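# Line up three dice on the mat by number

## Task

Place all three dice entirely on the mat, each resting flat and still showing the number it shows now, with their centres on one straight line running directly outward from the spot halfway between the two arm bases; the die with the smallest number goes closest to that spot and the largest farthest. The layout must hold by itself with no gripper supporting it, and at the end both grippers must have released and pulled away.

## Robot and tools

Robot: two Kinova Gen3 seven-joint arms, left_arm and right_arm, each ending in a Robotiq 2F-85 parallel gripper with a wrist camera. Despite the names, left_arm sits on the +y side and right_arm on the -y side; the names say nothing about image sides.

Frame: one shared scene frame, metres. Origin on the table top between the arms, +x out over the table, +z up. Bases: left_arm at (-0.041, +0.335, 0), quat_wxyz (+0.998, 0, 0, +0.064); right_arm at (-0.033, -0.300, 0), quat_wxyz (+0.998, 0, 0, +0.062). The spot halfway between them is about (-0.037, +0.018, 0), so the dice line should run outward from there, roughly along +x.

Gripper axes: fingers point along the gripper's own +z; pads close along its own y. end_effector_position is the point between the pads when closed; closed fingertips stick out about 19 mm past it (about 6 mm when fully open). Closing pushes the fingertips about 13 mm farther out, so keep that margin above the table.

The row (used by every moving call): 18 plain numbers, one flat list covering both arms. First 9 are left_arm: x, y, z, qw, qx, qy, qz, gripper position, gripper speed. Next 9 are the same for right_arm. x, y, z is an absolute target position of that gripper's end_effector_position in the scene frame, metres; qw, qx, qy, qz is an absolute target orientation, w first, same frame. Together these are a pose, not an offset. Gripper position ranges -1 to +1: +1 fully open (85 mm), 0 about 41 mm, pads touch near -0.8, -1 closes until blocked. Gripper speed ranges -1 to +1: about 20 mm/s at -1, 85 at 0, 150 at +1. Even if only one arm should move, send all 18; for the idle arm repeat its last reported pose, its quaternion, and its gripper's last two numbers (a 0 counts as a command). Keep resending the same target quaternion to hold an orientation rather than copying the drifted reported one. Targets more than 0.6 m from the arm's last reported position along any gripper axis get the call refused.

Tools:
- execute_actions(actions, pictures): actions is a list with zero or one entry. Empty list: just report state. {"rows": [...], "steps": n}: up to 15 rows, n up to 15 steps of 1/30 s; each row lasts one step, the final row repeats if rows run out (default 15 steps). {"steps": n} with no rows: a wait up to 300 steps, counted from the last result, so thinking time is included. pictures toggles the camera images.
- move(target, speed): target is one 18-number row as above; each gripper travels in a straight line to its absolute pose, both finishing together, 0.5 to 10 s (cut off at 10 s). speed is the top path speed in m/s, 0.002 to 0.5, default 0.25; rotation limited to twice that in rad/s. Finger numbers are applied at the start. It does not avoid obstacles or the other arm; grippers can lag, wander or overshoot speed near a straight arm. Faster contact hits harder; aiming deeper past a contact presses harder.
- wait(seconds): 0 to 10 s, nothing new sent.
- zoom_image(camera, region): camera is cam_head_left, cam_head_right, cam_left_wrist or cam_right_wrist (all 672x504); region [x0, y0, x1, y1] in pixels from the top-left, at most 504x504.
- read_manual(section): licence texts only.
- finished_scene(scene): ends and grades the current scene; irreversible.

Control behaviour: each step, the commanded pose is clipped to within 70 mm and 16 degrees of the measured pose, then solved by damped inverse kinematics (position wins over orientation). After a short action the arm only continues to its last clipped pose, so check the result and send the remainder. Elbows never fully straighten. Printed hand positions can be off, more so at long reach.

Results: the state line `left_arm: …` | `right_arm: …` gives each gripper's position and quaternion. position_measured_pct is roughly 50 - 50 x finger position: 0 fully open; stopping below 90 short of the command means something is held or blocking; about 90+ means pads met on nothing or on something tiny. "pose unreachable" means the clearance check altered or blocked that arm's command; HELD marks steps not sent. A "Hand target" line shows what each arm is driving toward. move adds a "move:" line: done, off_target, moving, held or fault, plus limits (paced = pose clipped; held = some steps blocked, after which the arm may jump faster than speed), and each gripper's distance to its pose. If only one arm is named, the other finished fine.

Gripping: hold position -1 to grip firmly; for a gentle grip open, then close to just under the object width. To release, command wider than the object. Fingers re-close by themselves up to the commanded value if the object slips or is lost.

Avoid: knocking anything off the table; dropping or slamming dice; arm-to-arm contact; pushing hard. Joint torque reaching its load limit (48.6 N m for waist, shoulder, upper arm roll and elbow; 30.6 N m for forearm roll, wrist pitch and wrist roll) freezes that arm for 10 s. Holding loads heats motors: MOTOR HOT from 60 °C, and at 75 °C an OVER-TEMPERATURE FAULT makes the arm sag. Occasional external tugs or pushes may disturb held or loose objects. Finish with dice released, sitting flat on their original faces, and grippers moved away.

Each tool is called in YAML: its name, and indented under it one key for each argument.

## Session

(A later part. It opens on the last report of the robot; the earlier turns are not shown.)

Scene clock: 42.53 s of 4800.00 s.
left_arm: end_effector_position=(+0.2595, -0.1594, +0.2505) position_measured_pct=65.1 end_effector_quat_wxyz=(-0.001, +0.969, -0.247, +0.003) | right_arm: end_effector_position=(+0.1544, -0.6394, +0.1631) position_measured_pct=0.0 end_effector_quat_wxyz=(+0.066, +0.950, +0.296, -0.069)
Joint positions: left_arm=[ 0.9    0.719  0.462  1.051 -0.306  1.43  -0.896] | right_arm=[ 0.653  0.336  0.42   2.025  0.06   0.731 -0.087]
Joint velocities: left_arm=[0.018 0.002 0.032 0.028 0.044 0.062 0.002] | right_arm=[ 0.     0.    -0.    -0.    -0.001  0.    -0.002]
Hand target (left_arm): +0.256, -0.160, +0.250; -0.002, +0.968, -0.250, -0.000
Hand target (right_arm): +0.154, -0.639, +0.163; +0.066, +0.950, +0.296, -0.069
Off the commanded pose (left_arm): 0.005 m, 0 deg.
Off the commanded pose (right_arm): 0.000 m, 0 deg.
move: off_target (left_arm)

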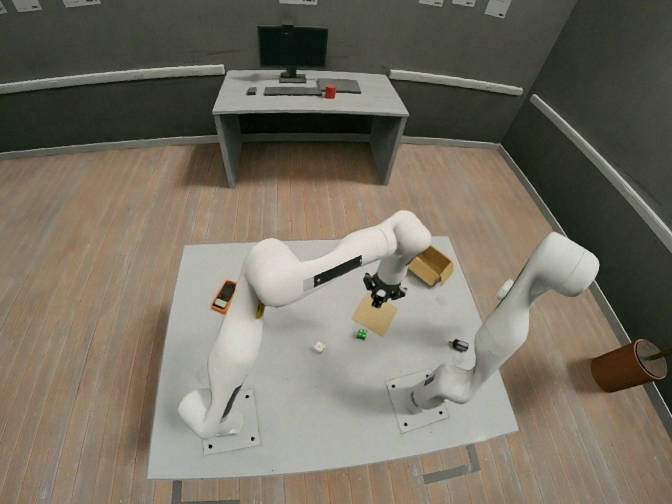

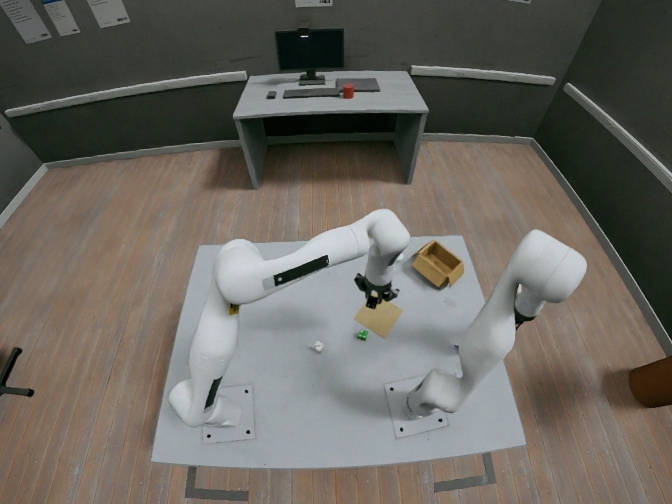

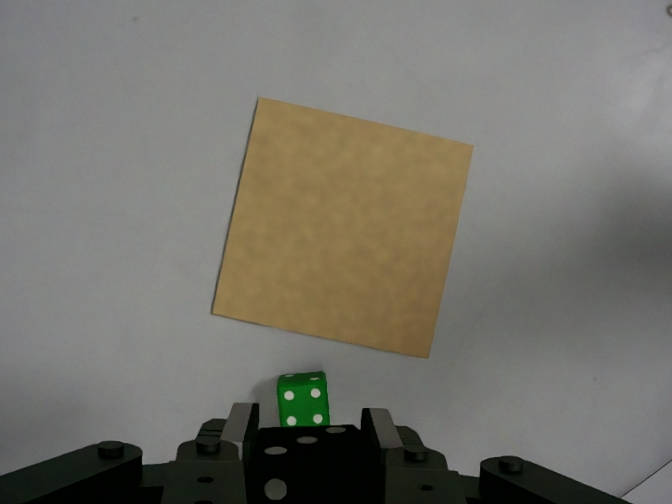

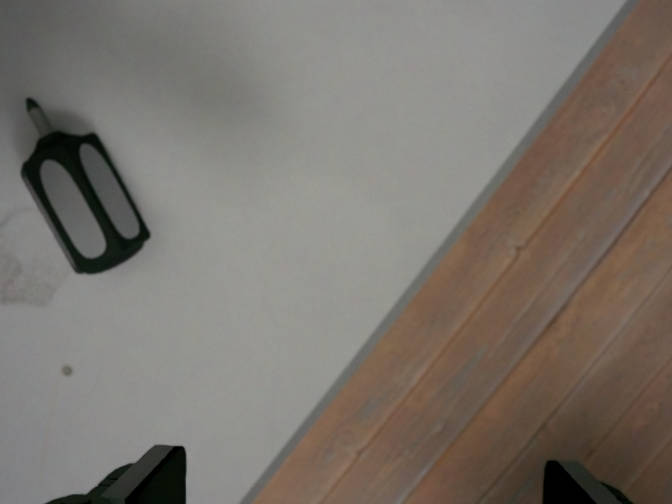

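move:
  target: [0.286,-0.1906,0.08,0,0.959,-0.282,0,-1,0,0.1544,-0.6394,0.1631,0.066,0.95,0.296,-0.069,1,0]
  speed: 0.15

move:
  target: [0.286,-0.1906,0.031,0,0.959,-0.282,0,-1,0,0.1544,-0.6394,0.1631,0.066,0.95,0.296,-0.069,1,0]
  speed: 0.04

move:
  target: [0.286,-0.1906,0.031,0,0.959,-0.282,0,0.4,0,0.1544,-0.6394,0.1631,0.066,0.95,0.296,-0.069,1,0]

move:
  target: [0.286,-0.1906,0.2,0,0.959,-0.282,0,1,0,0.1544,-0.6394,0.1631,0.066,0.95,0.296,-0.069,1,0]
  speed: 0.15

Scene clock: 58.07 s of 4800.00 s.
left_arm: end_effector_position=(+0.2863, -0.1905, +0.0804) position_measured_pct=65.1 end_effector_quat_wxyz=(+0.000, +0.959, -0.282, +0.000) | right_arm: end_effector_position=(+0.1544, -0.6394, +0.1631) position_measured_pct=0.0 end_effector_quat_wxyz=(+0.066, +0.950, +0.296, -0.069)
Joint positions: left_arm=[ 0.913  0.97   0.423  1.119 -0.385  1.126 -0.935] | right_arm=[ 0.653  0.336  0.421  2.025  0.06   0.731 -0.087]
Joint velocities: left_arm=[ 0.001  0.004  0.002 -0.001  0.002  0.    -0.   ] | right_arm=[-0.001 -0.    -0.    -0.    -0.001 -0.    -0.001]
Hand target (left_arm): +0.286, -0.190, +0.080; -0.000, +0.959, -0.282, +0.000
Hand target (right_arm): +0.154, -0.639, +0.163; +0.066, +0.950, +0.296, -0.069
Off the commanded pose (left_arm): 0.001 m, 0 deg.
Off the commanded pose (right_arm): 0.000 m, 0 deg.
After step 90, 11.03 s passed at rest.
move: done

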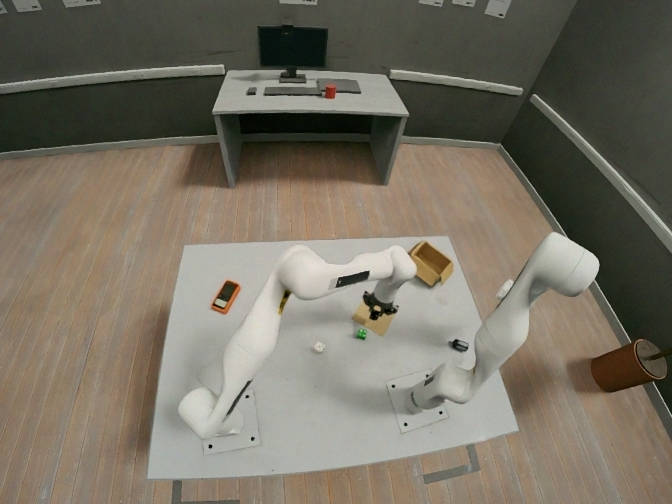

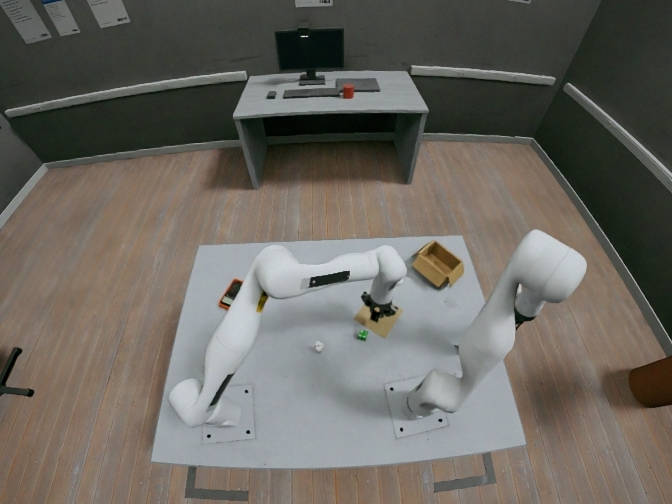

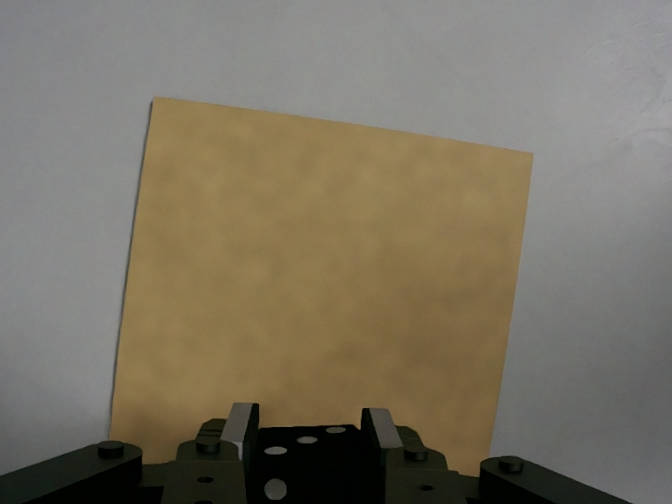

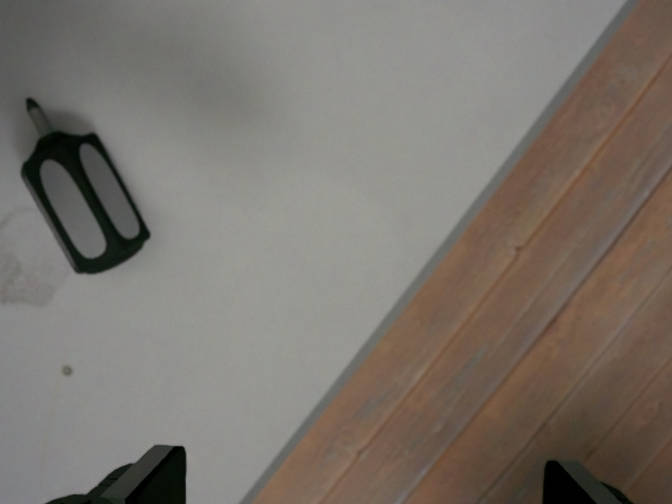

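Scene clock: 59.53 s of 4800.00 s.
left_arm: end_effector_position=(+0.2863, -0.1909, +0.0322) position_measured_pct=65.1 end_effector_quat_wxyz=(+0.000, +0.959, -0.282, +0.001) | right_arm: end_effector_position=(+0.1544, -0.6394, +0.1631) position_measured_pct=0.0 end_effector_quat_wxyz=(+0.066, +0.950, +0.296, -0.069)
Joint positions: left_arm=[ 0.919  1.033  0.403  1.151 -0.404  1.031 -0.92 ] | right_arm=[ 0.653  0.336  0.421  2.025  0.06   0.731 -0.087]
Joint velocities: left_arm=[ 0.    -0.    -0.001 -0.     0.002  0.     0.   ] | right_arm=[ 0.002 -0.001 -0.    -0.001  0.     0.    -0.   ]
Hand target (left_arm): +0.286, -0.191, +0.031; -0.000, +0.959, -0.282, +0.000
Hand target (right_arm): +0.154, -0.639, +0.163; +0.066, +0.950, +0.296, -0.069
Off the commanded pose (left_arm): 0.001 m, 0 deg.
Off the commanded pose (right_arm): 0.000 m, 0 deg.
move: done

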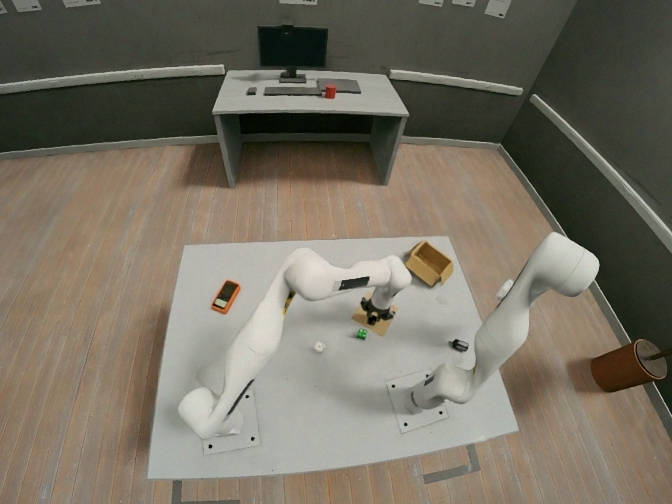

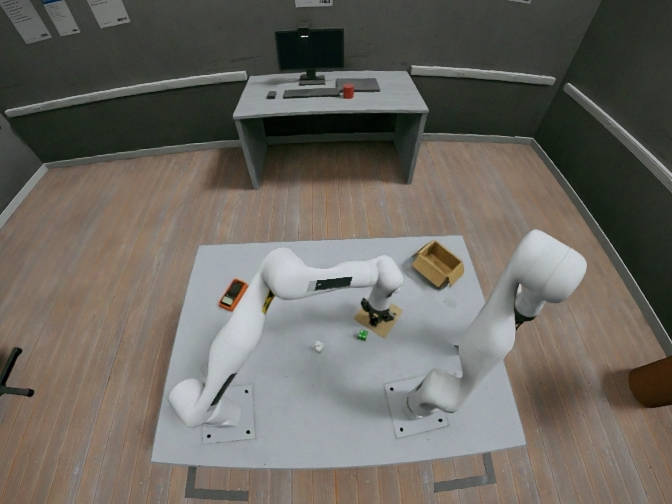

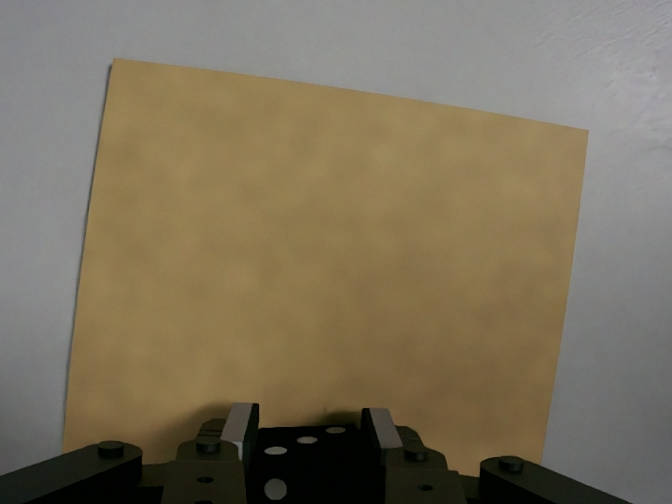

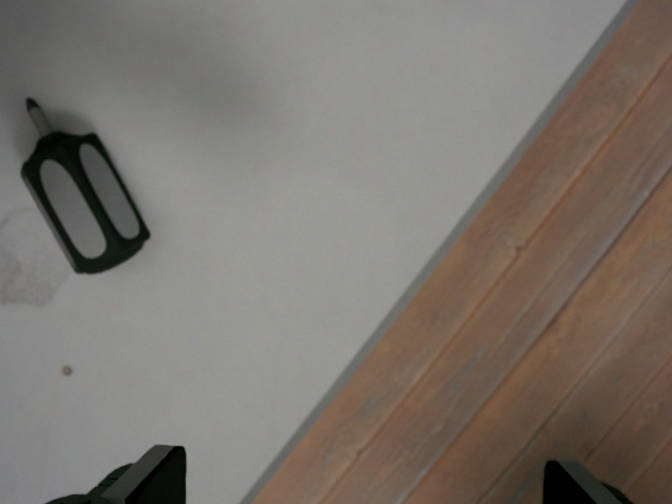

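Scene clock: 60.30 s of 4800.00 s.
left_arm: end_effector_position=(+0.2860, -0.1906, +0.0310) position_measured_pct=29.8 end_effector_quat_wxyz=(+0.000, +0.959, -0.282, +0.000) | right_arm: end_effector_position=(+0.1544, -0.6394, +0.1631) position_measured_pct=0.0 end_effector_quat_wxyz=(+0.066, +0.950, +0.296, -0.069)
Joint positions: left_arm=[ 0.919  1.035  0.403  1.152 -0.404  1.03  -0.92 ] | right_arm=[ 0.653  0.336  0.421  2.025  0.06   0.731 -0.087]
Joint velocities: left_arm=[ 0.     0.001  0.002 -0.     0.    -0.    -0.   ] | right_arm=[-0.     0.    -0.     0.002 -0.002  0.    -0.   ]
Hand target (left_arm): +0.286, -0.191, +0.031; +0.000, +0.959, -0.282, -0.000
Hand target (right_arm): +0.154, -0.639, +0.163; +0.066, +0.950, +0.296, -0.069
Off the commanded pose (left_arm): 0.000 m, 0 deg.
Off the commanded pose (right_arm): 0.000 m, 0 deg.
move: done

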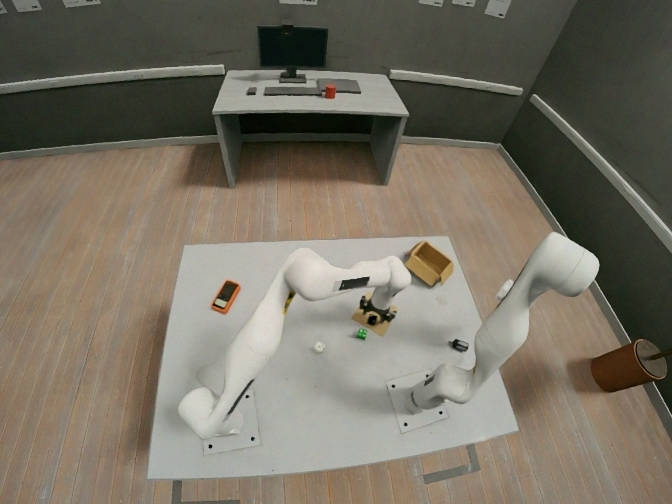

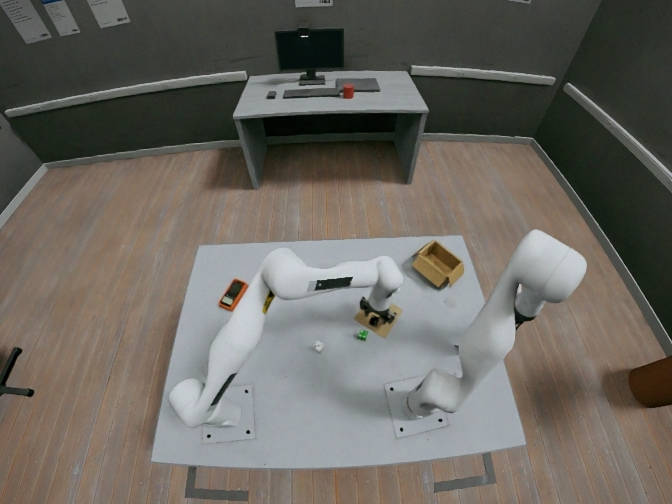

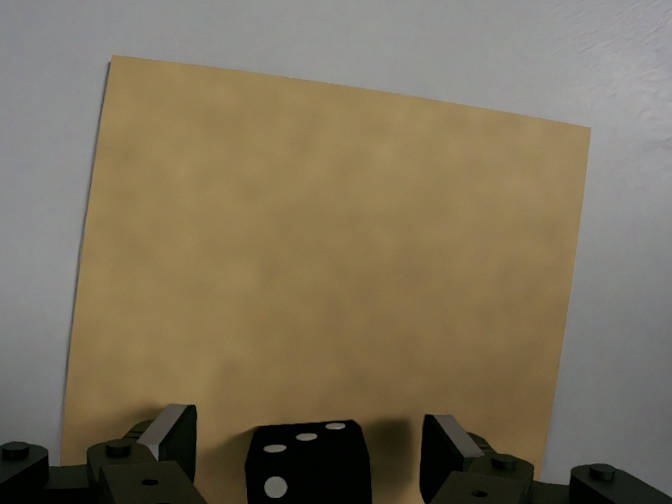

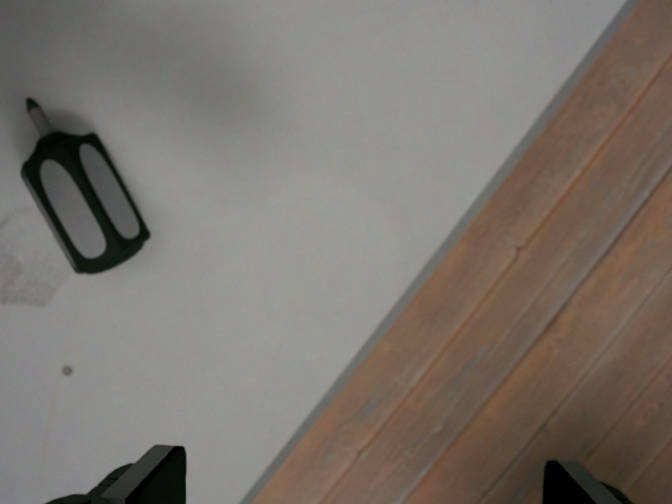

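Scene clock: 61.77 s of 4800.00 s.
left_arm: end_effector_position=(+0.2859, -0.1908, +0.1999) position_measured_pct=0.0 end_effector_quat_wxyz=(+0.000, +0.959, -0.283, -0.000) | right_arm: end_effector_position=(+0.1544, -0.6394, +0.1631) position_measured_pct=0.0 end_effector_quat_wxyz=(+0.066, +0.950, +0.296, -0.069)
Joint positions: left_arm=[ 0.92   0.86   0.458  0.942 -0.347  1.404 -0.98 ] | right_arm=[ 0.653  0.336  0.421  2.025  0.06   0.731 -0.087]
Joint velocities: left_arm=[ 0.001  0.001 -0.    -0.002 -0.001  0.     0.   ] | right_arm=[ 0.001  0.001  0.     0.    -0.001  0.    -0.001]
Hand target (left_arm): +0.286, -0.191, +0.200; +0.000, +0.959, -0.283, -0.000
Hand target (right_arm): +0.154, -0.639, +0.163; +0.066, +0.950, +0.296, -0.069
Off the commanded pose (left_arm): 0.000 m, 0 deg.
Off the commanded pose (right_arm): 0.000 m, 0 deg.
move: done

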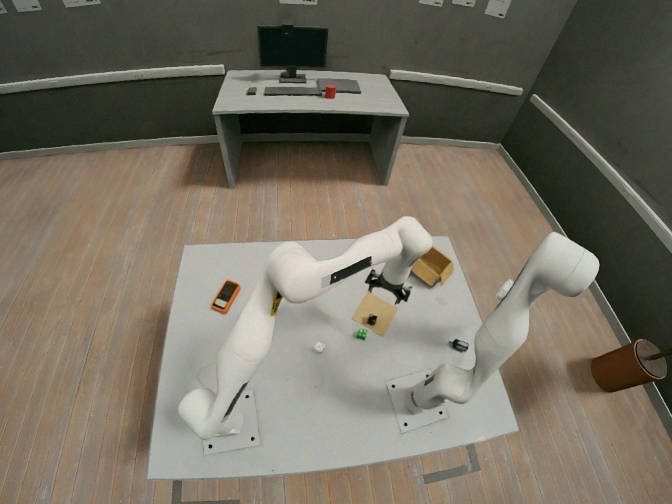

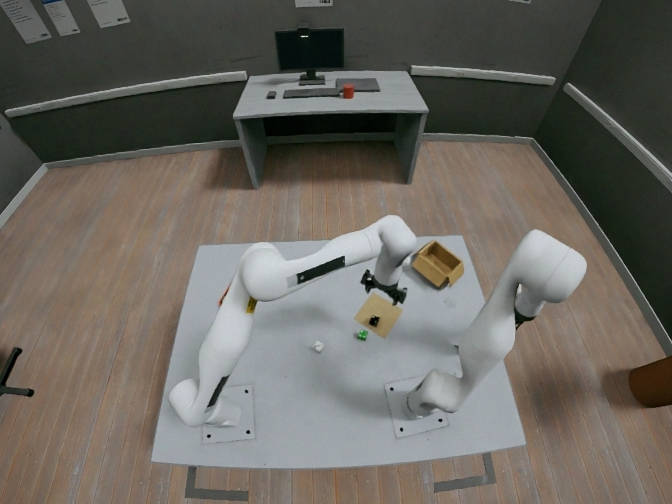

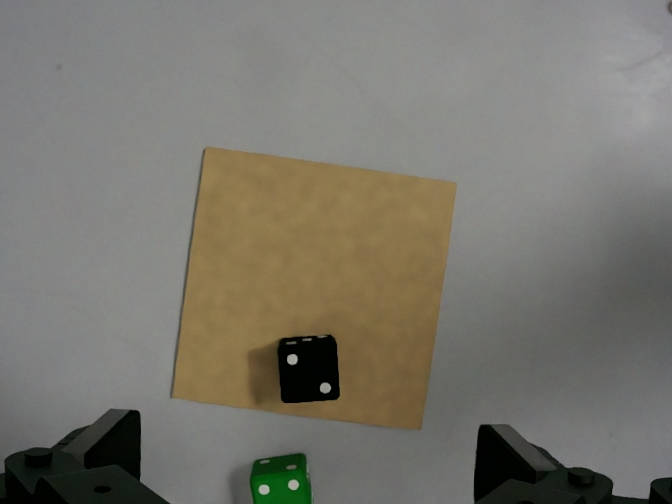

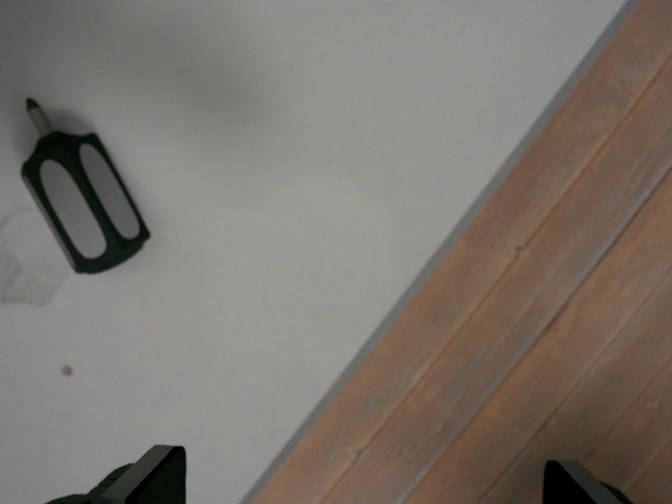

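move:
  target: [0.245,-0.1475,0.1,0,0.974,-0.225,0,1,0,0.1544,-0.6394,0.1631,0.066,0.95,0.296,-0.069,1,0]
  speed: 0.15

Scene clock: 68.80 s of 4800.00 s.
left_arm: end_effector_position=(+0.2450, -0.1472, +0.0998) position_measured_pct=0.0 end_effector_quat_wxyz=(-0.000, +0.974, -0.224, -0.000) | right_arm: end_effector_position=(+0.1544, -0.6394, +0.1631) position_measured_pct=0.0 end_effector_quat_wxyz=(+0.066, +0.950, +0.296, -0.069)
Joint positions: left_arm=[ 0.901  0.818  0.404  1.375 -0.344  1.018 -0.779] | right_arm=[ 0.653  0.336  0.421  2.025  0.06   0.731 -0.087]
Joint velocities: left_arm=[-0.    -0.004 -0.     0.003 -0.    -0.001  0.001] | right_arm=[ 0.002  0.002  0.     0.    -0.001  0.    -0.001]
Hand target (left_arm): +0.245, -0.147, +0.100; -0.000, +0.974, -0.224, +0.000
Hand target (right_arm): +0.154, -0.639, +0.163; +0.066, +0.950, +0.296, -0.069
Off the commanded pose (left_arm): 0.000 m, 0 deg.
Off the commanded pose (right_arm): 0.000 m, 0 deg.
After step 90, 2.90 s passed at rest.
move: done

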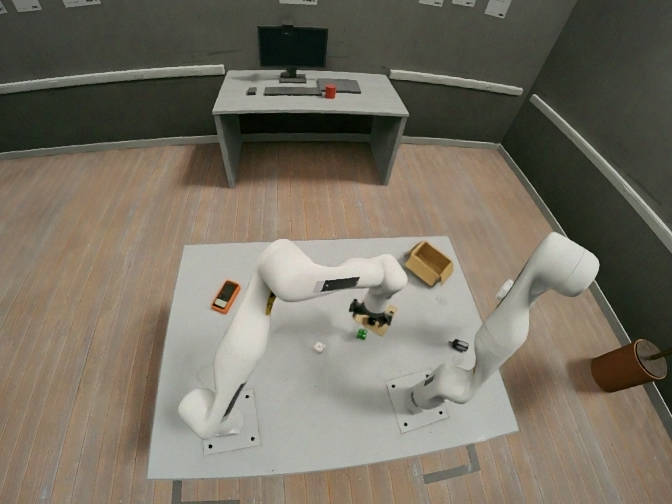

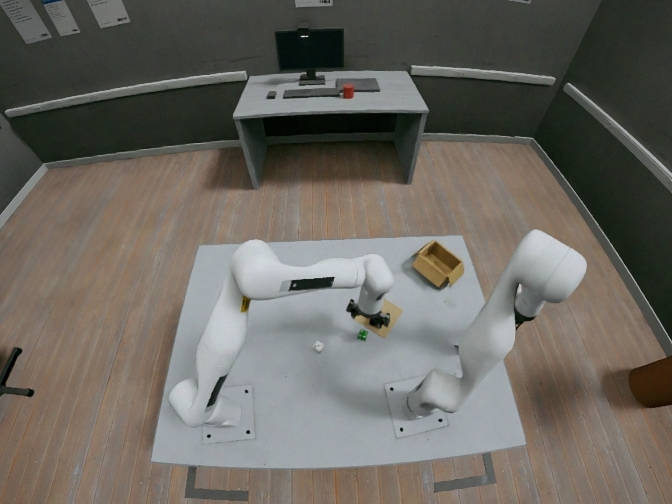

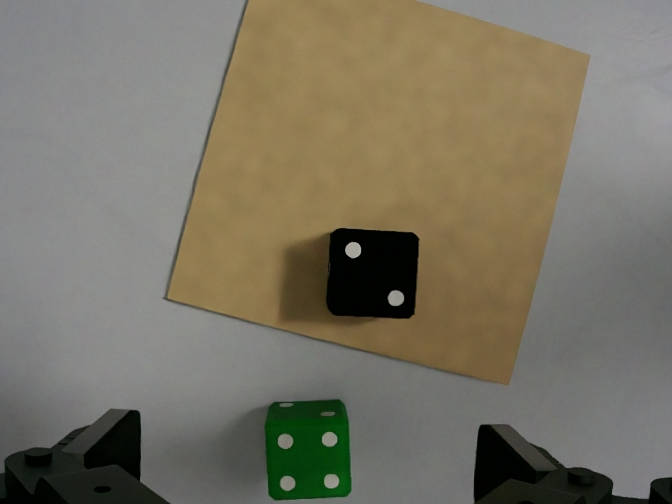

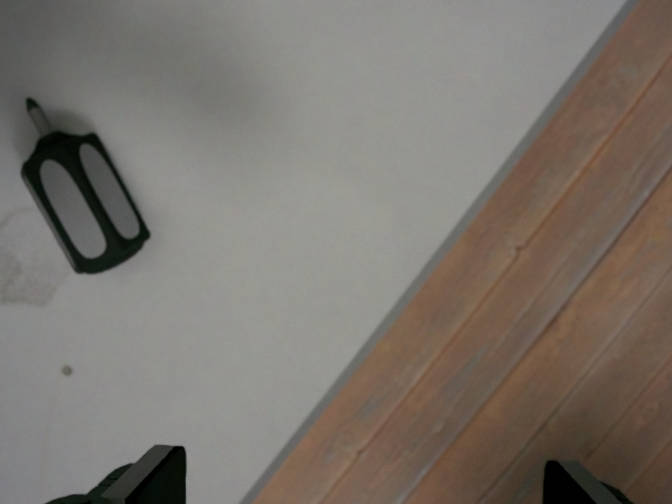

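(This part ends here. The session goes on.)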